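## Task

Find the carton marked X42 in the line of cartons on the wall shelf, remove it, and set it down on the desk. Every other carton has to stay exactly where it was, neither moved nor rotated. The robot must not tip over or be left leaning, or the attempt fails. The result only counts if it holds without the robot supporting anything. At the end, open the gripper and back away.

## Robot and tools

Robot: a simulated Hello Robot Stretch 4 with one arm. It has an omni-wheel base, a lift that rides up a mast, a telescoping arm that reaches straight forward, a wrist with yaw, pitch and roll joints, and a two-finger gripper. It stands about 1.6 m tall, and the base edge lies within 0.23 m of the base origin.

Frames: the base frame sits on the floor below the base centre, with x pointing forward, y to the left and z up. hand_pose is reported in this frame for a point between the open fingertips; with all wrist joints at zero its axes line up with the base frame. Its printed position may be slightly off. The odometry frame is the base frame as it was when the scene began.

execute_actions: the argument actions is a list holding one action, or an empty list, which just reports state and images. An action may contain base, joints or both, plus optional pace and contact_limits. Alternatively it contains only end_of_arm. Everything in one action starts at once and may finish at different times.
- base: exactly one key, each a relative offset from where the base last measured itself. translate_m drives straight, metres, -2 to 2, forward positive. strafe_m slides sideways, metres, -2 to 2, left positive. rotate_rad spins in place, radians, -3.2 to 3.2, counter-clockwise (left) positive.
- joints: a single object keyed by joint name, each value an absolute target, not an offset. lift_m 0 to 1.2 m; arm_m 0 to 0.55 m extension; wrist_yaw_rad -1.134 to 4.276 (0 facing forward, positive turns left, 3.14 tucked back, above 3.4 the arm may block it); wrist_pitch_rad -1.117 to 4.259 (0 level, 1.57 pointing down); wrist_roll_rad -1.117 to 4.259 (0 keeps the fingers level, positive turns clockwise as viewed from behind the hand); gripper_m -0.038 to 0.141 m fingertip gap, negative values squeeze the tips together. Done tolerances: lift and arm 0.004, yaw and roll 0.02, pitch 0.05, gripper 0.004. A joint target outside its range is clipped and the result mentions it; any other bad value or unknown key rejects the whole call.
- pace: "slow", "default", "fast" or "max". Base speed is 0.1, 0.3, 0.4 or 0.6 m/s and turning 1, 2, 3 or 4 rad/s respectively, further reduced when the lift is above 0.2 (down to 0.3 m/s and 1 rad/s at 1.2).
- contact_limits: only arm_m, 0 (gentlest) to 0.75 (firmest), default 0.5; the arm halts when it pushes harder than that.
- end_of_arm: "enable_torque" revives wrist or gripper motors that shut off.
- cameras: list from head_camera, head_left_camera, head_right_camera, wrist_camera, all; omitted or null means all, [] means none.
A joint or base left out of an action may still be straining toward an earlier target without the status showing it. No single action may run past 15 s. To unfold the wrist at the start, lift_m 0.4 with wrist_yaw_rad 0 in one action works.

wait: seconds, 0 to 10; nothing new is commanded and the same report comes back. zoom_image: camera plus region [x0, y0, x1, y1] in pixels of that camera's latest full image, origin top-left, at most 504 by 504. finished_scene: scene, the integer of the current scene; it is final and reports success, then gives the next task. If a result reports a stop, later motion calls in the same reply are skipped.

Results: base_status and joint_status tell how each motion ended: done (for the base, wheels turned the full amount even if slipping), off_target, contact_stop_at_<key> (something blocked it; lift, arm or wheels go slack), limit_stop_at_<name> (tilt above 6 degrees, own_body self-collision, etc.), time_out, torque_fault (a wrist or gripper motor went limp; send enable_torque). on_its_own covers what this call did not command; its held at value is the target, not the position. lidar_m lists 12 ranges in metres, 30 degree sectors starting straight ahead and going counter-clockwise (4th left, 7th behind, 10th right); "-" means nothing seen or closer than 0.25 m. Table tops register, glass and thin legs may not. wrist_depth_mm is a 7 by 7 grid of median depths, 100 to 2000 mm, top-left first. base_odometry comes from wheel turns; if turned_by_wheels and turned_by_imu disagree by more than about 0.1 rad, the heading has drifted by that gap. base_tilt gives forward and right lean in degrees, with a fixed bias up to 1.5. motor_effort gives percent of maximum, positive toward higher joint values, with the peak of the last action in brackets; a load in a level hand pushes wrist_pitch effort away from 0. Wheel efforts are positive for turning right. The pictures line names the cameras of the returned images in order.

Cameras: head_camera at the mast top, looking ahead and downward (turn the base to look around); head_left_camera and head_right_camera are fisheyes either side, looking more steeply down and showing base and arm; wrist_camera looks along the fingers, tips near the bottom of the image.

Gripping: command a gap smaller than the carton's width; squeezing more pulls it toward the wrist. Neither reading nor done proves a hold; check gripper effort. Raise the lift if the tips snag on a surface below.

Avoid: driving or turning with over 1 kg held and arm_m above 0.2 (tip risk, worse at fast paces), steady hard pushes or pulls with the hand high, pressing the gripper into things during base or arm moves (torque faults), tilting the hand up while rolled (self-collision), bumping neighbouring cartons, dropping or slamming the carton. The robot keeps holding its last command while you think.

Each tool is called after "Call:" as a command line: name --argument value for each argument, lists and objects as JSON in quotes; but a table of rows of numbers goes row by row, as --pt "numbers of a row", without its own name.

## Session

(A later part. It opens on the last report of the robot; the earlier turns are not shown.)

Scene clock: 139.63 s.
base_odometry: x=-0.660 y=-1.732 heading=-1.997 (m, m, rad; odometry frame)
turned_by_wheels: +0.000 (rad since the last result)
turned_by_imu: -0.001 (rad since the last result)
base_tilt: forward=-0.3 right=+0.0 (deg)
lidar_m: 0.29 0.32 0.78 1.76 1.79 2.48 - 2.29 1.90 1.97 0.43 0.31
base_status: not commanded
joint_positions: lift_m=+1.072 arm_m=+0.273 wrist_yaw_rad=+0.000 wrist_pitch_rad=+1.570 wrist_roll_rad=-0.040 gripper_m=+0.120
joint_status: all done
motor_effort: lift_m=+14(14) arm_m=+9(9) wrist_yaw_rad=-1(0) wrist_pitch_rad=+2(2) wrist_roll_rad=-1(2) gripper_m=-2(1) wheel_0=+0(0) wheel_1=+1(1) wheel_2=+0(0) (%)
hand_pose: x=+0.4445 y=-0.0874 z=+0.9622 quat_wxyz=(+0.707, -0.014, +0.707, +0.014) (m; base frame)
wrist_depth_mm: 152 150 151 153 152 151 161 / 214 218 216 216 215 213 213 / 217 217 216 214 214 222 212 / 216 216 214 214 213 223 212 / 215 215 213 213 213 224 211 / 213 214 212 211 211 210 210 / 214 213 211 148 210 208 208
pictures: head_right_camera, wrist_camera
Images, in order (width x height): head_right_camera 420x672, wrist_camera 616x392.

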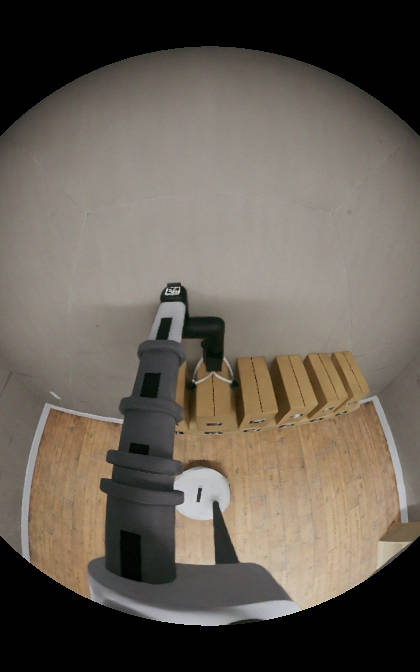

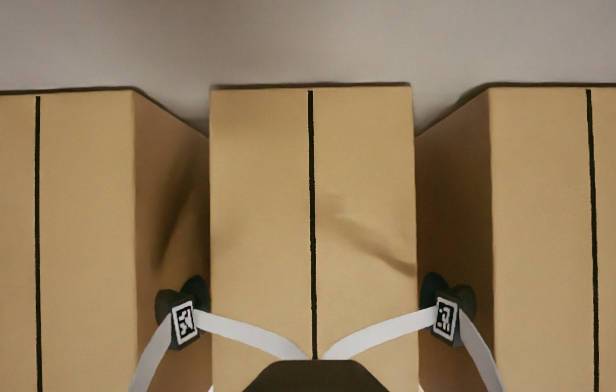

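Call:
execute_actions --actions '[{"joints": {"lift_m": 1.062}, "pace": "slow"}]' --cameras '["head_right_camera", "wrist_camera"]'

Scene clock: 145.30 s.
base_odometry: x=-0.660 y=-1.732 heading=-1.997 (m, m, rad; odometry frame)
turned_by_wheels: +0.000 (rad since the last result)
turned_by_imu: -0.001 (rad since the last result)
base_tilt: forward=-0.2 right=+0.0 (deg)
lidar_m: 0.29 0.31 0.78 1.75 1.80 2.46 - 2.30 1.92 1.96 0.45 0.30
base_status: not commanded
joint_positions: lift_m=+1.062 arm_m=+0.273 wrist_yaw_rad=+0.000 wrist_pitch_rad=+1.570 wrist_roll_rad=-0.040 gripper_m=+0.120
joint_status: all done
motor_effort: lift_m=+14(13) arm_m=+9(9) wrist_yaw_rad=+0(1) wrist_pitch_rad=+2(2) wrist_roll_rad=-1(2) gripper_m=+0(1) wheel_0=+0(0) wheel_1=+1(1) wheel_2=+0(0) (%)
hand_pose: x=+0.4445 y=-0.0874 z=+0.9522 quat_wxyz=(+0.707, -0.014, +0.707, +0.014) (m; base frame)
wrist_depth_mm: 153 150 151 152 153 152 161 / 208 208 206 205 205 204 203 / 207 214 206 204 205 222 202 / 206 212 204 204 202 223 201 / 206 212 204 203 202 224 201 / 204 204 202 202 201 200 200 / 203 203 202 147 200 200 199
pictures: head_right_camera, wrist_camera
Images, in order (width x height): head_right_camera 420x672, wrist_camera 616x392.

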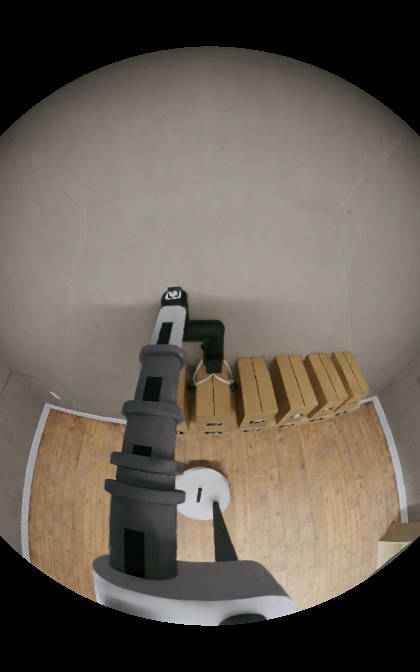

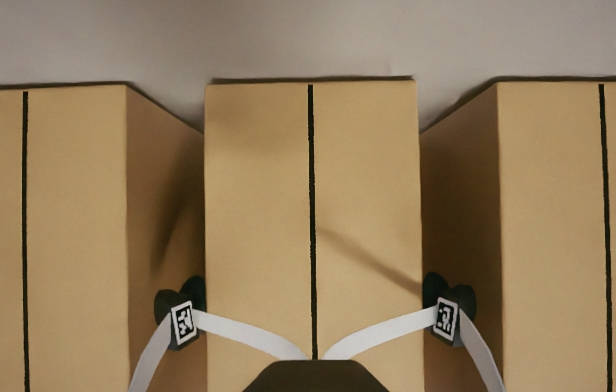

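Call:
zoom_image --camera "wrist_camera" --region '[130, 240, 256, 366]'

Call:
zoom_image --camera "wrist_camera" --region '[374, 240, 500, 366]'

Call:
zoom_image --camera "head_right_camera" --region '[170, 330, 270, 430]'

Region (130, 240, 256, 366) of wrist_camera's 616x392 image, scaled by 4.000.

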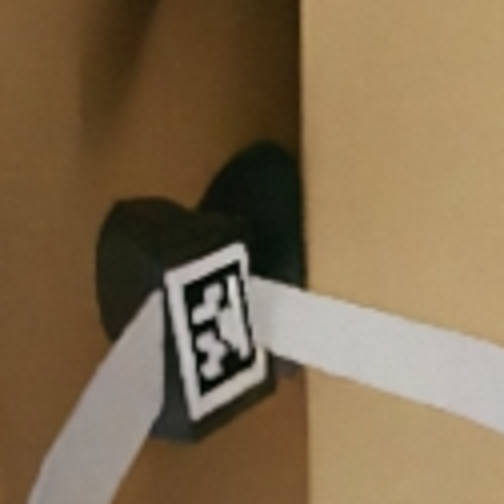

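Region (374, 240, 500, 366) of wrist_camera's 616x392 image, scaled by 4.000.

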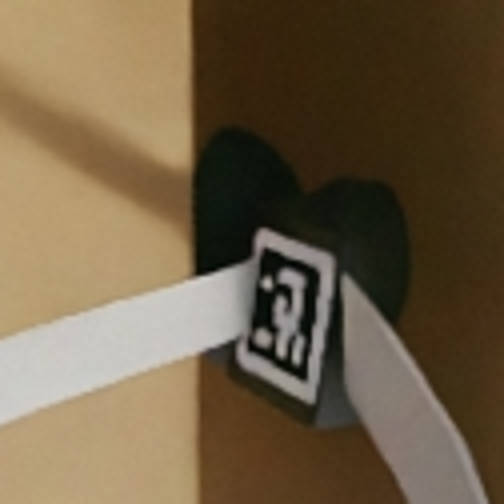

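Region (170, 330, 270, 430) of head_right_camera's 420x672 image, scaled by 5.040, with more detail than that image has.

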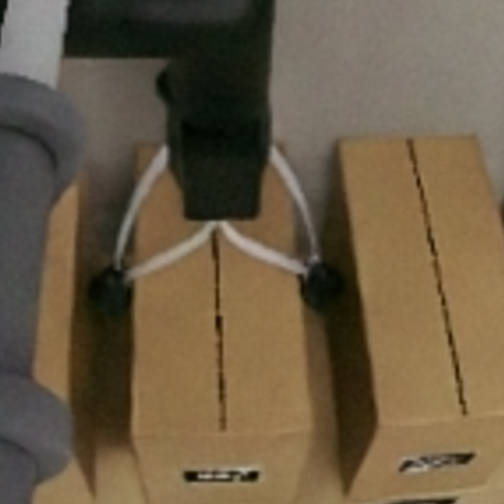

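Call:
execute_actions --actions '[{"joints": {"gripper_m": 0.06}}]' --cameras '["head_right_camera", "wrist_camera"]'

Scene clock: 153.30 s.
base_odometry: x=-0.660 y=-1.732 heading=-1.997 (m, m, rad; odometry frame)
turned_by_wheels: +0.000 (rad since the last result)
turned_by_imu: -0.002 (rad since the last result)
base_tilt: forward=-0.2 right=+0.0 (deg)
lidar_m: 0.29 0.29 0.80 1.74 1.79 2.49 - 2.30 1.91 1.96 0.44 0.31
base_status: not commanded
joint_positions: lift_m=+1.062 arm_m=+0.273 wrist_yaw_rad=+0.000 wrist_pitch_rad=+1.570 wrist_roll_rad=-0.040 gripper_m=+0.061
joint_status: all done
motor_effort: lift_m=+14(14) arm_m=+9(9) wrist_yaw_rad=-1(0) wrist_pitch_rad=+2(2) wrist_roll_rad=-1(2) gripper_m=-26(24) wheel_0=+0(0) wheel_1=+1(1) wheel_2=+0(0) (%)
hand_pose: x=+0.4445 y=-0.0874 z=+0.9522 quat_wxyz=(+0.707, -0.014, +0.707, +0.014) (m; base frame)
wrist_depth_mm: 153 150 151 153 152 152 161 / 208 208 188 188 187 205 203 / 207 214 188 186 186 222 202 / 206 213 187 186 186 223 202 / 205 211 186 185 184 224 200 / 204 204 185 184 183 186 199 / 204 177 183 183 181 207 198
pictures: head_right_camera, wrist_camera
Images, in order (width x height): head_right_camera 420x672, wrist_camera 616x392.

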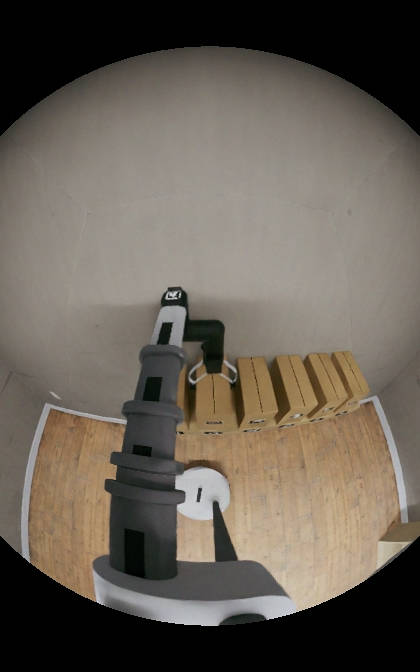

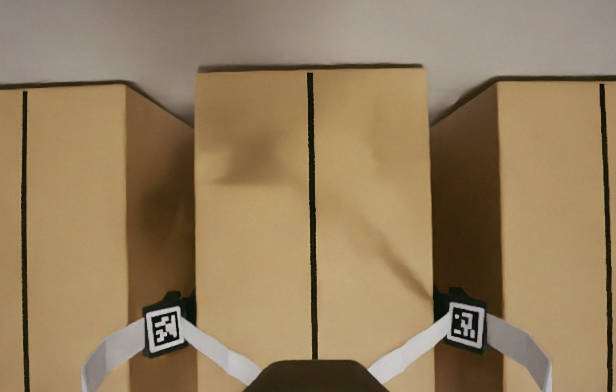

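Call:
execute_actions --actions '[{"joints": {"lift_m": 1.2}}]' --cameras '["head_right_camera", "wrist_camera"]'

Scene clock: 157.43 s.
base_odometry: x=-0.660 y=-1.732 heading=-1.997 (m, m, rad; odometry frame)
turned_by_wheels: +0.000 (rad since the last result)
turned_by_imu: -0.001 (rad since the last result)
base_tilt: forward=-0.2 right=+0.0 (deg)
lidar_m: 0.30 0.30 0.78 1.75 1.81 2.49 - 2.30 1.93 1.97 0.43 0.31
base_status: not commanded
joint_positions: lift_m=+1.200 arm_m=+0.273 wrist_yaw_rad=+0.000 wrist_pitch_rad=+1.570 wrist_roll_rad=-0.040 gripper_m=+0.061
joint_status: all done
motor_effort: lift_m=+25(25) arm_m=+9(9) wrist_yaw_rad=-1(1) wrist_pitch_rad=+3(2) wrist_roll_rad=-3(0) gripper_m=-27(26) wheel_0=+0(0) wheel_1=+1(1) wheel_2=+0(0) (%)
hand_pose: x=+0.4445 y=-0.0874 z=+1.0893 quat_wxyz=(+0.707, -0.014, +0.707, +0.014) (m; base frame)
wrist_depth_mm: 153 150 151 153 153 152 161 / 214 219 188 187 187 223 222 / 368 343 187 187 186 338 351 / 1255 345 186 186 185 338 364 / 1336 342 186 185 184 338 364 / 1336 342 185 184 183 186 364 / 1308 177 183 183 182 334 362
pictures: head_right_camera, wrist_camera
Images, in order (width x height): head_right_camera 420x672, wrist_camera 616x392.

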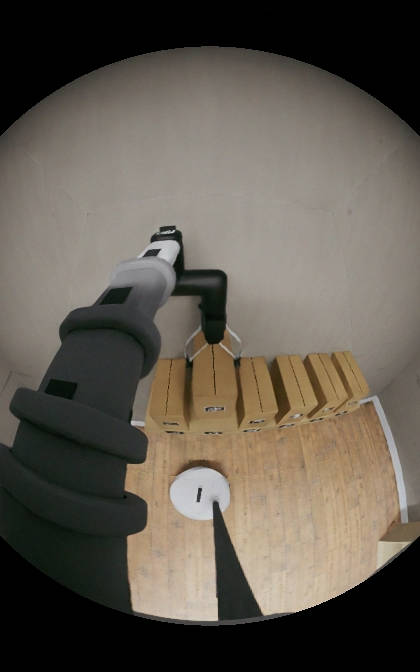

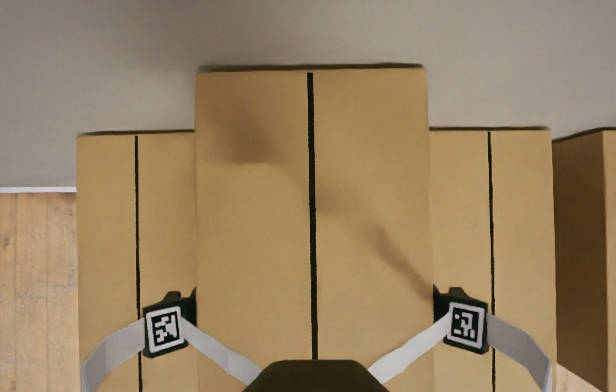

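Call:
execute_actions --actions '[{"base": {"translate_m": -1.0}, "joints": {"arm_m": 0.1}}]' --cameras '["head_camera", "head_right_camera", "wrist_camera"]'

Scene clock: 176.83 s.
base_odometry: x=-0.247 y=-0.821 heading=-1.997 (m, m, rad; odometry frame)
turned_by_wheels: -0.001 (rad since the last result)
turned_by_imu: +0.002 (rad since the last result)
base_tilt: forward=-0.2 right=+0.0 (deg)
lidar_m: 0.25 1.62 1.77 1.71 1.82 2.46 3.25 2.50 1.65 1.58 2.07 0.36
base_status: done
joint_positions: lift_m=+1.200 arm_m=+0.102 wrist_yaw_rad=+0.000 wrist_pitch_rad=+1.570 wrist_roll_rad=-0.040 gripper_m=+0.061
joint_status: all done
motor_effort: lift_m=+24(25) arm_m=-9(9) wrist_yaw_rad=-1(1) wrist_pitch_rad=+2(3) wrist_roll_rad=-2(1) gripper_m=-27(27) wheel_0=-4(9) wheel_1=-3(8) wheel_2=+0(11) (%)
hand_pose: x=+0.2727 y=-0.0874 z=+1.0893 quat_wxyz=(+0.707, -0.014, +0.707, +0.014) (m; base frame)
wrist_depth_mm: 1366 1336 1336 1336 1336 1308 1336 / 1308 1366 188 188 187 1308 1336 / 1336 1336 187 187 186 1336 1308 / 1336 1336 186 186 185 1308 1281 / 1336 1336 185 185 184 1308 1308 / 1308 1308 185 183 183 186 1281 / 1336 1308 183 183 182 1255 1281
pictures: head_camera, head_right_camera, wrist_camera
Images, in order (width x height): head_camera 420x560, head_right_camera 420x672, wrist_camera 616x392.

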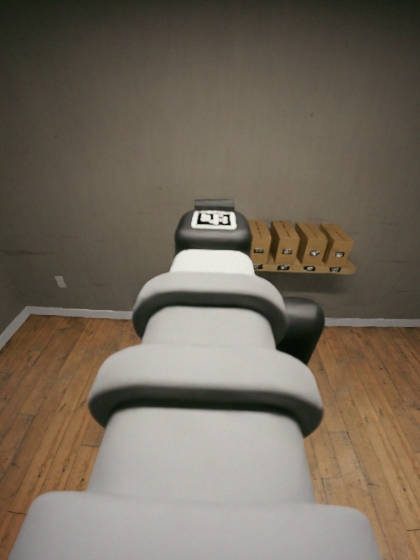

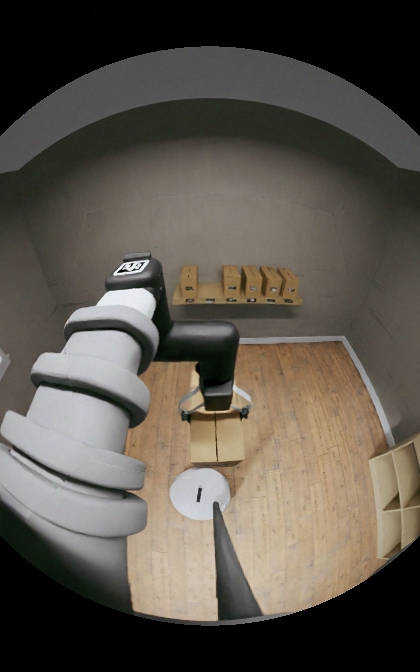

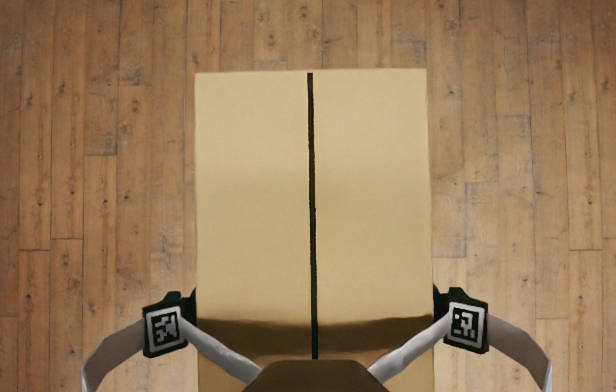

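Call:
execute_actions --actions '[{"base": {"rotate_rad": 3.14}, "joints": {"lift_m": 0.8}}]'

Scene clock: 184.37 s.
base_odometry: x=-0.247 y=-0.821 heading=+1.141 (m, m, rad; odometry frame)
turned_by_wheels: +3.139 (rad since the last result)
turned_by_imu: +3.157 (rad since the last result)
base_tilt: forward=-0.2 right=+0.0 (deg)
lidar_m: 0.25 2.47 1.67 1.58 2.03 1.35 1.29 1.59 1.79 1.72 1.80 0.36
base_status: done
joint_positions: lift_m=+0.800 arm_m=+0.102 wrist_yaw_rad=+0.000 wrist_pitch_rad=+1.570 wrist_roll_rad=-0.040 gripper_m=+0.061
joint_status: all done
motor_effort: lift_m=+15(23) arm_m=-9(9) wrist_yaw_rad=-1(1) wrist_pitch_rad=+2(1) wrist_roll_rad=+0(3) gripper_m=-27(27) wheel_0=-6(9) wheel_1=-4(8) wheel_2=-4(9) (%)
hand_pose: x=+0.2727 y=-0.0874 z=+0.6901 quat_wxyz=(+0.707, -0.014, +0.707, +0.014) (m; base frame)
wrist_depth_mm: 946 931 931 931 917 931 917 / 946 931 189 188 187 917 917 / 946 917 188 186 186 917 917 / 946 917 187 186 185 904 904 / 931 917 186 185 184 904 904 / 917 917 185 183 183 187 904 / 917 177 183 183 181 904 878
pictures: head_camera, head_left_camera, head_right_camera, wrist_camera
Images, in order (width x height): head_camera 420x560, head_left_camera 420x672, head_right_camera 420x672, wrist_camera 616x392.

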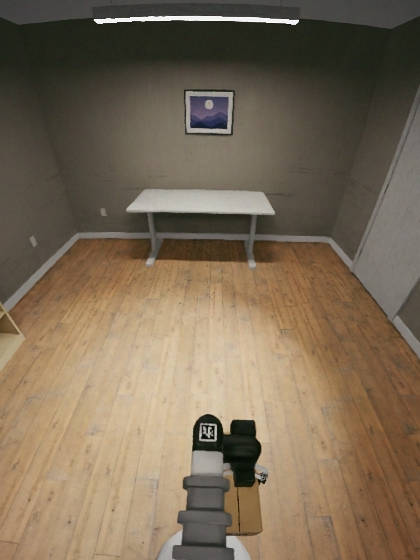

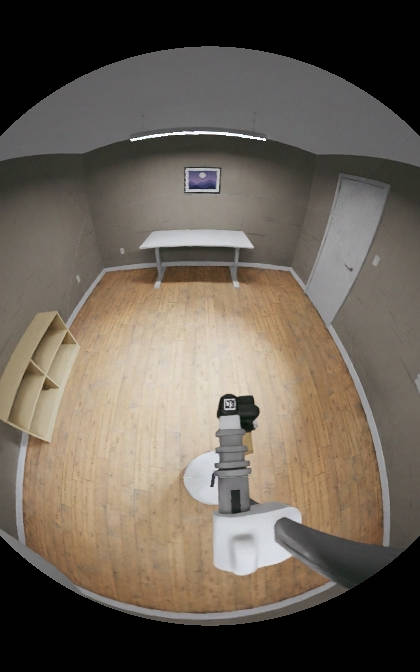

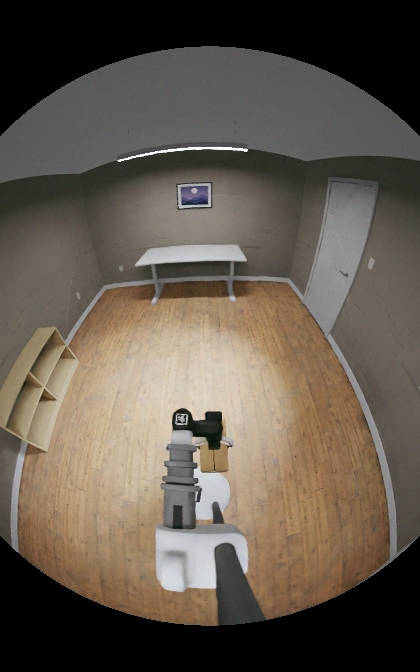

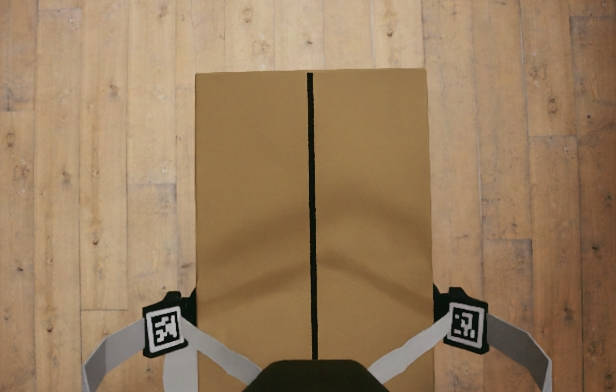

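Call:
execute_actions --actions '[{"base": {"translate_m": 2.0}, "joints": {"lift_m": 1.1, "arm_m": 0.42}, "pace": "fast"}]'

Scene clock: 203.60 s.
base_odometry: x=+0.585 y=+0.997 heading=+1.142 (m, m, rad; odometry frame)
turned_by_wheels: +0.000 (rad since the last result)
turned_by_imu: -0.014 (rad since the last result)
base_tilt: forward=-0.2 right=-0.1 (deg)
lidar_m: 0.38 0.42 0.57 2.04 1.77 2.30 3.61 2.49 1.80 1.66 0.58 0.41
base_status: done
joint_positions: lift_m=+1.100 arm_m=+0.418 wrist_yaw_rad=+0.000 wrist_pitch_rad=+1.570 wrist_roll_rad=-0.040 gripper_m=+0.061
joint_status: all done
motor_effort: lift_m=+24(28) arm_m=+9(10) wrist_yaw_rad=-1(0) wrist_pitch_rad=+1(0) wrist_roll_rad=-1(1) gripper_m=-26(27) wheel_0=+4(9) wheel_1=+2(8) wheel_2=+0(14) (%)
hand_pose: x=+0.5896 y=-0.0874 z=+0.9893 quat_wxyz=(+0.707, -0.014, +0.707, +0.014) (m; base frame)
wrist_depth_mm: 504 504 504 496 496 496 492 / 500 496 190 187 187 492 492 / 500 500 187 186 186 488 488 / 500 492 186 186 185 488 488 / 492 496 185 185 184 480 488 / 492 492 184 184 183 186 480 / 492 177 184 183 182 484 477
pictures: head_camera, head_left_camera, head_right_camera, wrist_camera
Images, in order (width x height): head_camera 420x560, head_left_camera 420x672, head_right_camera 420x672, wrist_camera 616x392.

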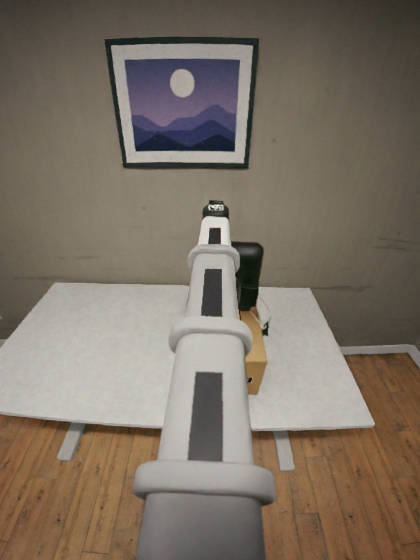

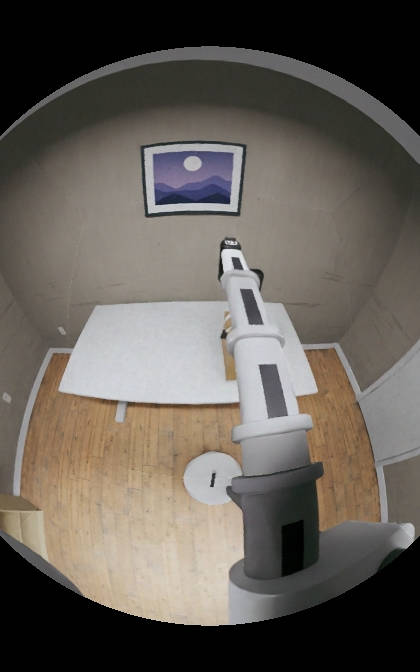

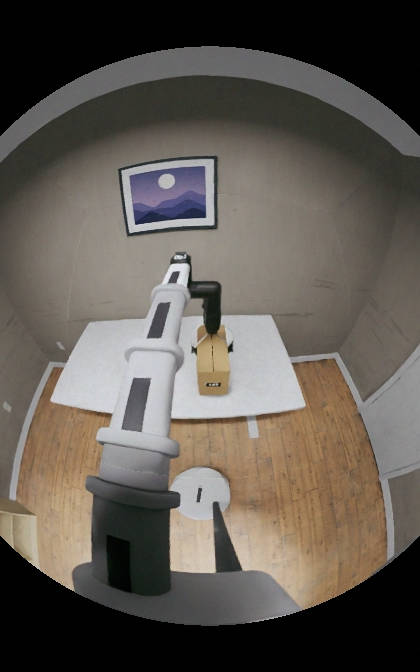

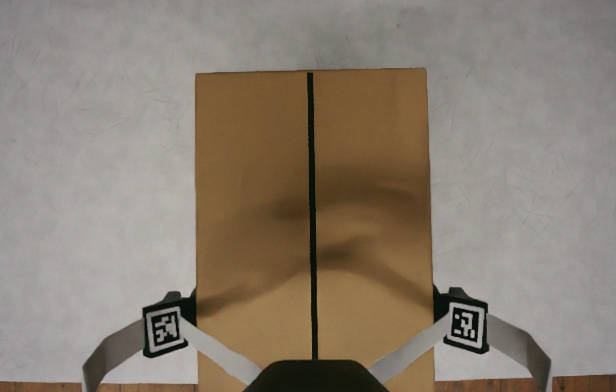

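Call:
execute_actions --actions '[{"joints": {"lift_m": 1.0, "arm_m": 0.5}}]' --cameras '["head_camera", "head_right_camera", "wrist_camera"]'

Scene clock: 209.70 s.
base_odometry: x=+0.585 y=+0.997 heading=+1.142 (m, m, rad; odometry frame)
turned_by_wheels: +0.000 (rad since the last result)
turned_by_imu: -0.002 (rad since the last result)
base_tilt: forward=-0.2 right=-0.1 (deg)
lidar_m: 0.38 0.41 0.56 2.02 1.79 2.31 3.61 2.48 1.79 1.65 0.59 0.42
base_status: not commanded
joint_positions: lift_m=+1.000 arm_m=+0.498 wrist_yaw_rad=+0.000 wrist_pitch_rad=+1.570 wrist_roll_rad=-0.040 gripper_m=+0.061
joint_status: all done
motor_effort: lift_m=+15(21) arm_m=+9(11) wrist_yaw_rad=-1(1) wrist_pitch_rad=+2(1) wrist_roll_rad=+0(2) gripper_m=-26(25) wheel_0=+4(4) wheel_1=+2(2) wheel_2=+0(0) (%)
hand_pose: x=+0.6696 y=-0.0874 z=+0.8901 quat_wxyz=(+0.707, -0.014, +0.707, +0.014) (m; base frame)
wrist_depth_mm: 402 402 399 397 394 394 392 / 399 399 189 187 187 392 389 / 397 397 187 186 186 389 389 / 399 394 186 186 185 389 387 / 394 394 186 185 184 387 387 / 394 392 185 184 183 186 384 / 392 177 183 183 182 382 382
pictures: head_camera, head_right_camera, wrist_camera
Images, in order (width x height): head_camera 420x560, head_right_camera 420x672, wrist_camera 616x392.

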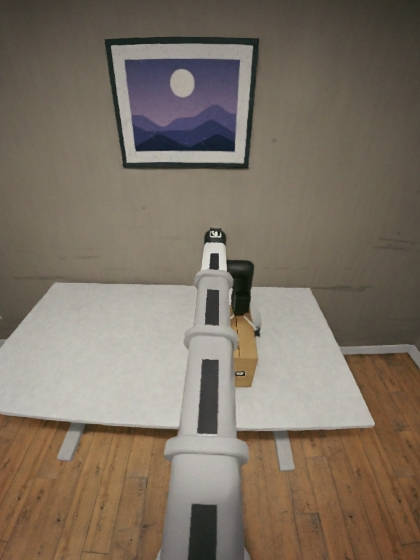

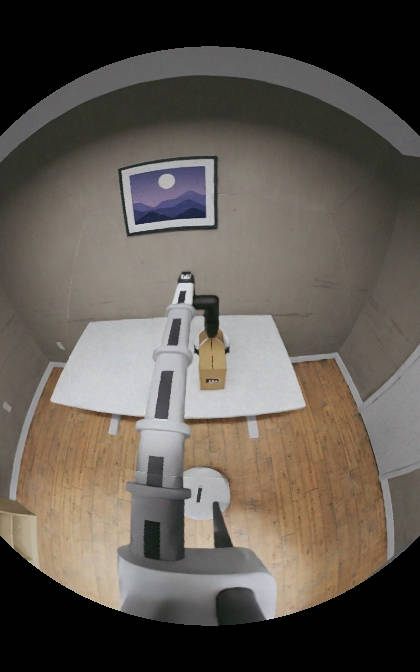

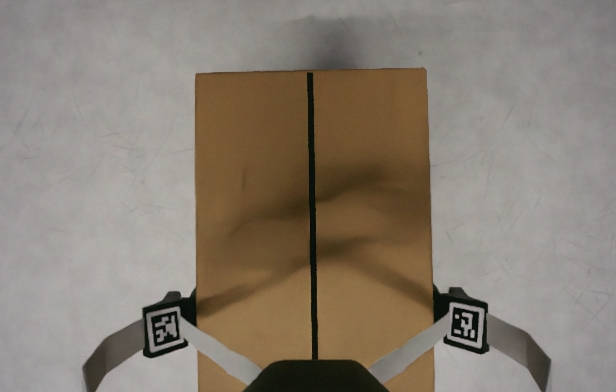

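Call:
execute_actions --actions '[{"joints": {"lift_m": 0.982}, "pace": "slow"}]' --cameras '["head_camera", "wrist_camera"]'

Scene clock: 213.73 s.
base_odometry: x=+0.585 y=+0.997 heading=+1.142 (m, m, rad; odometry frame)
turned_by_wheels: +0.000 (rad since the last result)
turned_by_imu: -0.001 (rad since the last result)
base_tilt: forward=-0.2 right=+0.0 (deg)
lidar_m: 0.39 0.42 0.56 2.02 1.78 2.32 3.62 2.50 1.80 1.65 0.58 0.42
base_status: not commanded
joint_positions: lift_m=+0.982 arm_m=+0.498 wrist_yaw_rad=+0.000 wrist_pitch_rad=+1.570 wrist_roll_rad=-0.040 gripper_m=+0.061
joint_status: all done
motor_effort: lift_m=+15(14) arm_m=+9(9) wrist_yaw_rad=-1(1) wrist_pitch_rad=+2(2) wrist_roll_rad=-2(2) gripper_m=-27(26) wheel_0=+4(4) wheel_1=+1(1) wheel_2=+0(0) (%)
hand_pose: x=+0.6696 y=-0.0874 z=+0.8721 quat_wxyz=(+0.707, -0.014, +0.707, +0.014) (m; base frame)
wrist_depth_mm: 384 384 379 377 379 377 375 / 382 379 189 187 187 375 373 / 379 375 188 186 186 375 370 / 379 377 186 186 185 370 370 / 375 375 185 185 184 368 366 / 375 370 185 184 183 186 366 / 370 177 183 183 181 364 364
pictures: head_camera, wrist_camera
Images, in order (width x height): head_camera 420x560, wrist_camera 616x392.

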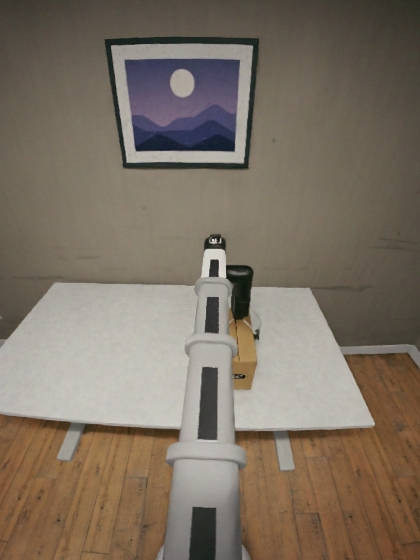

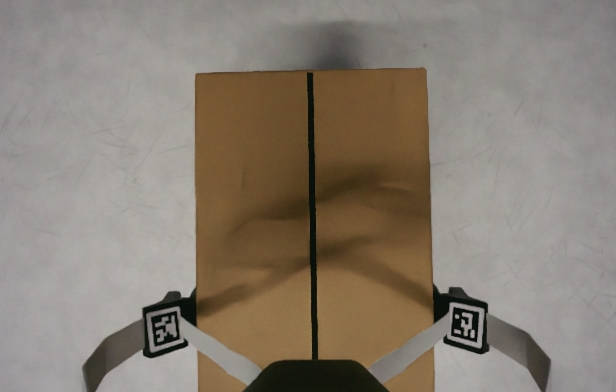

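Call:
execute_actions --actions '[{"joints": {"gripper_m": 0.14}, "pace": "slow"}]' --cameras '["head_camera", "wrist_camera"]'

Scene clock: 219.13 s.
base_odometry: x=+0.585 y=+0.997 heading=+1.142 (m, m, rad; odometry frame)
turned_by_wheels: +0.000 (rad since the last result)
turned_by_imu: -0.002 (rad since the last result)
base_tilt: forward=-0.2 right=-0.1 (deg)
lidar_m: 0.39 0.41 0.56 2.04 1.76 2.31 3.62 2.51 1.79 1.65 0.59 0.41
base_status: not commanded
joint_positions: lift_m=+0.982 arm_m=+0.498 wrist_yaw_rad=+0.000 wrist_pitch_rad=+1.570 wrist_roll_rad=-0.040 gripper_m=+0.140
joint_status: all done
motor_effort: lift_m=+15(14) arm_m=+9(9) wrist_yaw_rad=+0(0) wrist_pitch_rad=+1(5) wrist_roll_rad=+0(1) gripper_m=+0(26) wheel_0=+4(4) wheel_1=+2(2) wheel_2=+1(0) (%)
hand_pose: x=+0.6695 y=-0.0874 z=+0.8721 quat_wxyz=(+0.707, -0.014, +0.707, +0.014) (m; base frame)
wrist_depth_mm: 382 382 382 379 377 377 375 / 382 379 377 195 195 373 373 / 379 377 195 194 193 373 373 / 377 375 193 193 192 370 370 / 377 373 193 193 191 368 366 / 377 373 193 191 191 213 366 / 373 373 191 144 190 364 364
pictures: head_camera, wrist_camera
Images, in order (width x height): head_camera 420x560, wrist_camera 616x392.

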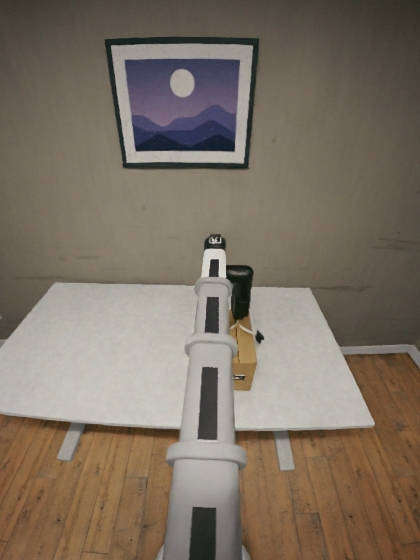

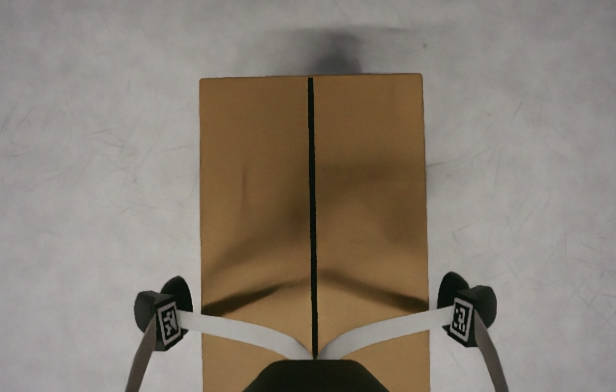

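Call:
execute_actions --actions '[{"joints": {"lift_m": 1.07}, "pace": "fast"}]' --cameras '[]'

Call:
execute_actions --actions '[{"base": {"translate_m": -0.3}, "joints": {"arm_m": 0.2, "lift_m": 1.12}, "pace": "fast"}]'

Scene clock: 222.87 s.
base_odometry: x=+0.585 y=+0.997 heading=+1.142 (m, m, rad; odometry frame)
turned_by_wheels: +0.000 (rad since the last result)
turned_by_imu: -0.001 (rad since the last result)
base_tilt: forward=-0.2 right=-0.1 (deg)
lidar_m: 0.38 0.42 0.56 2.03 1.76 2.29 3.59 2.50 1.80 1.66 0.58 0.42
base_status: not commanded
joint_positions: lift_m=+1.070 arm_m=+0.498 wrist_yaw_rad=+0.000 wrist_pitch_rad=+1.570 wrist_roll_rad=-0.040 gripper_m=+0.140
joint_status: all done
motor_effort: lift_m=+24(26) arm_m=+9(9) wrist_yaw_rad=-1(0) wrist_pitch_rad=+1(2) wrist_roll_rad=-1(1) gripper_m=-1(1) wheel_0=+4(4) wheel_1=+2(2) wheel_2=+0(0) (%)
hand_pose: x=+0.6695 y=-0.0874 z=+0.9593 quat_wxyz=(+0.707, -0.014, +0.707, +0.014) (m; base frame)
wrist_depth_mm: 473 473 469 469 466 466 459 / 473 469 466 466 462 462 459 / 469 466 466 282 459 459 459 / 469 466 462 282 459 459 455 / 466 462 459 279 455 452 452 / 462 459 279 278 278 212 455 / 455 459 459 145 455 449 449
pictures: none
No camera images: the call's "cameras" was empty. Leave "cameras" out to get every camera's image.

Scene clock: 225.20 s.
base_odometry: x=+0.460 y=+0.725 heading=+1.141 (m, m, rad; odometry frame)
turned_by_wheels: +0.000 (rad since the last result)
turned_by_imu: +0.000 (rad since the last result)
base_tilt: forward=-0.2 right=+0.0 (deg)
lidar_m: 0.69 0.72 0.99 1.74 1.66 2.28 3.27 2.50 1.80 1.64 1.73 0.71
base_status: done
joint_positions: lift_m=+1.120 arm_m=+0.202 wrist_yaw_rad=+0.000 wrist_pitch_rad=+1.570 wrist_roll_rad=-0.040 gripper_m=+0.140
joint_status: all done
motor_effort: lift_m=+23(26) arm_m=-9(8) wrist_yaw_rad=+0(1) wrist_pitch_rad=+1(1) wrist_roll_rad=+0(0) gripper_m=+0(1) wheel_0=-4(9) wheel_1=-3(9) wheel_2=+1(11) (%)
hand_pose: x=+0.3726 y=-0.0874 z=+1.0094 quat_wxyz=(+0.707, -0.014, +0.707, +0.014) (m; base frame)
wrist_depth_mm: 1229 1281 1229 1255 1255 1255 1255 / 1281 1255 1255 1255 1255 1229 1229 / 1255 1255 1255 1229 1255 1255 1229 / 1255 1255 1255 1229 1229 1229 1205 / 1255 1229 1229 1205 1229 1229 1229 / 1255 1229 1008 1008 1229 212 1205 / 1229 1229 1008 144 1182 1205 1205
pictures: head_camera, head_left_camera, head_right_camera, wrist_camera
Images, in order (width x height): head_camera 420x560, head_left_camera 420x672, head_right_camera 420x672, wrist_camera 616x392.

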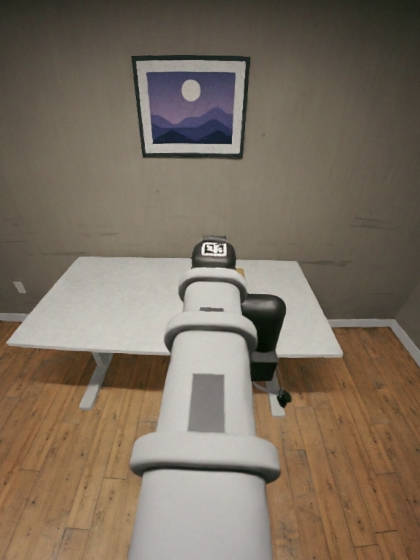

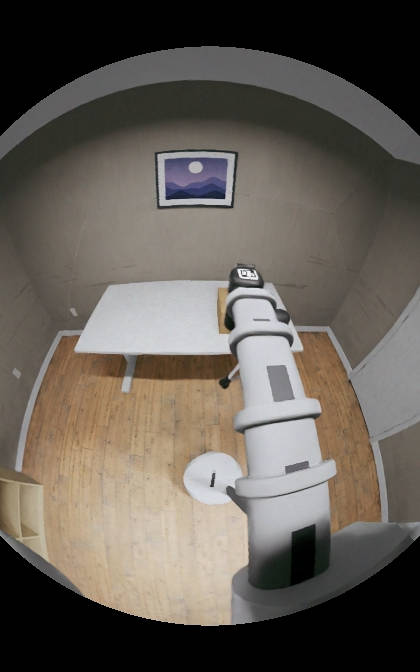

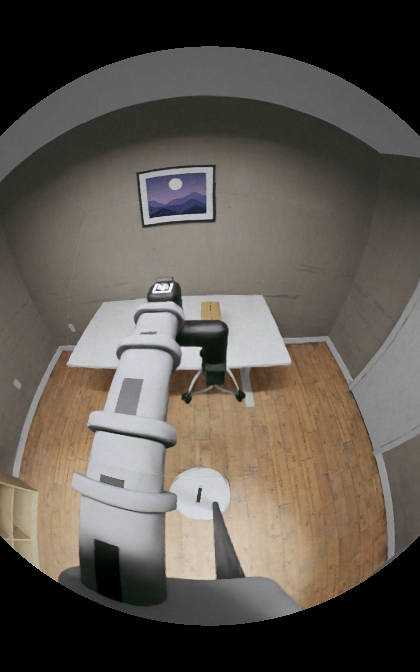

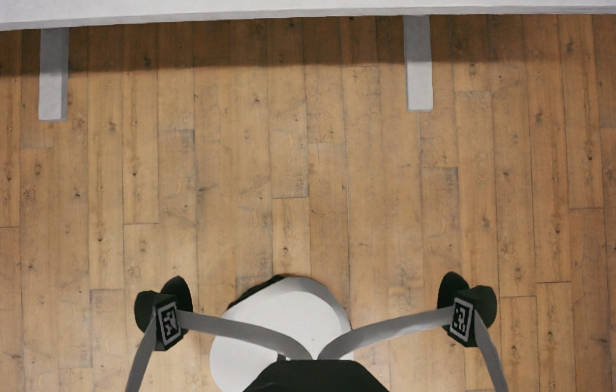

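The carton is standing on the desk and the robot is clear of it.

Call:
finished_scene --scene 1

The scene is finished: the task was done.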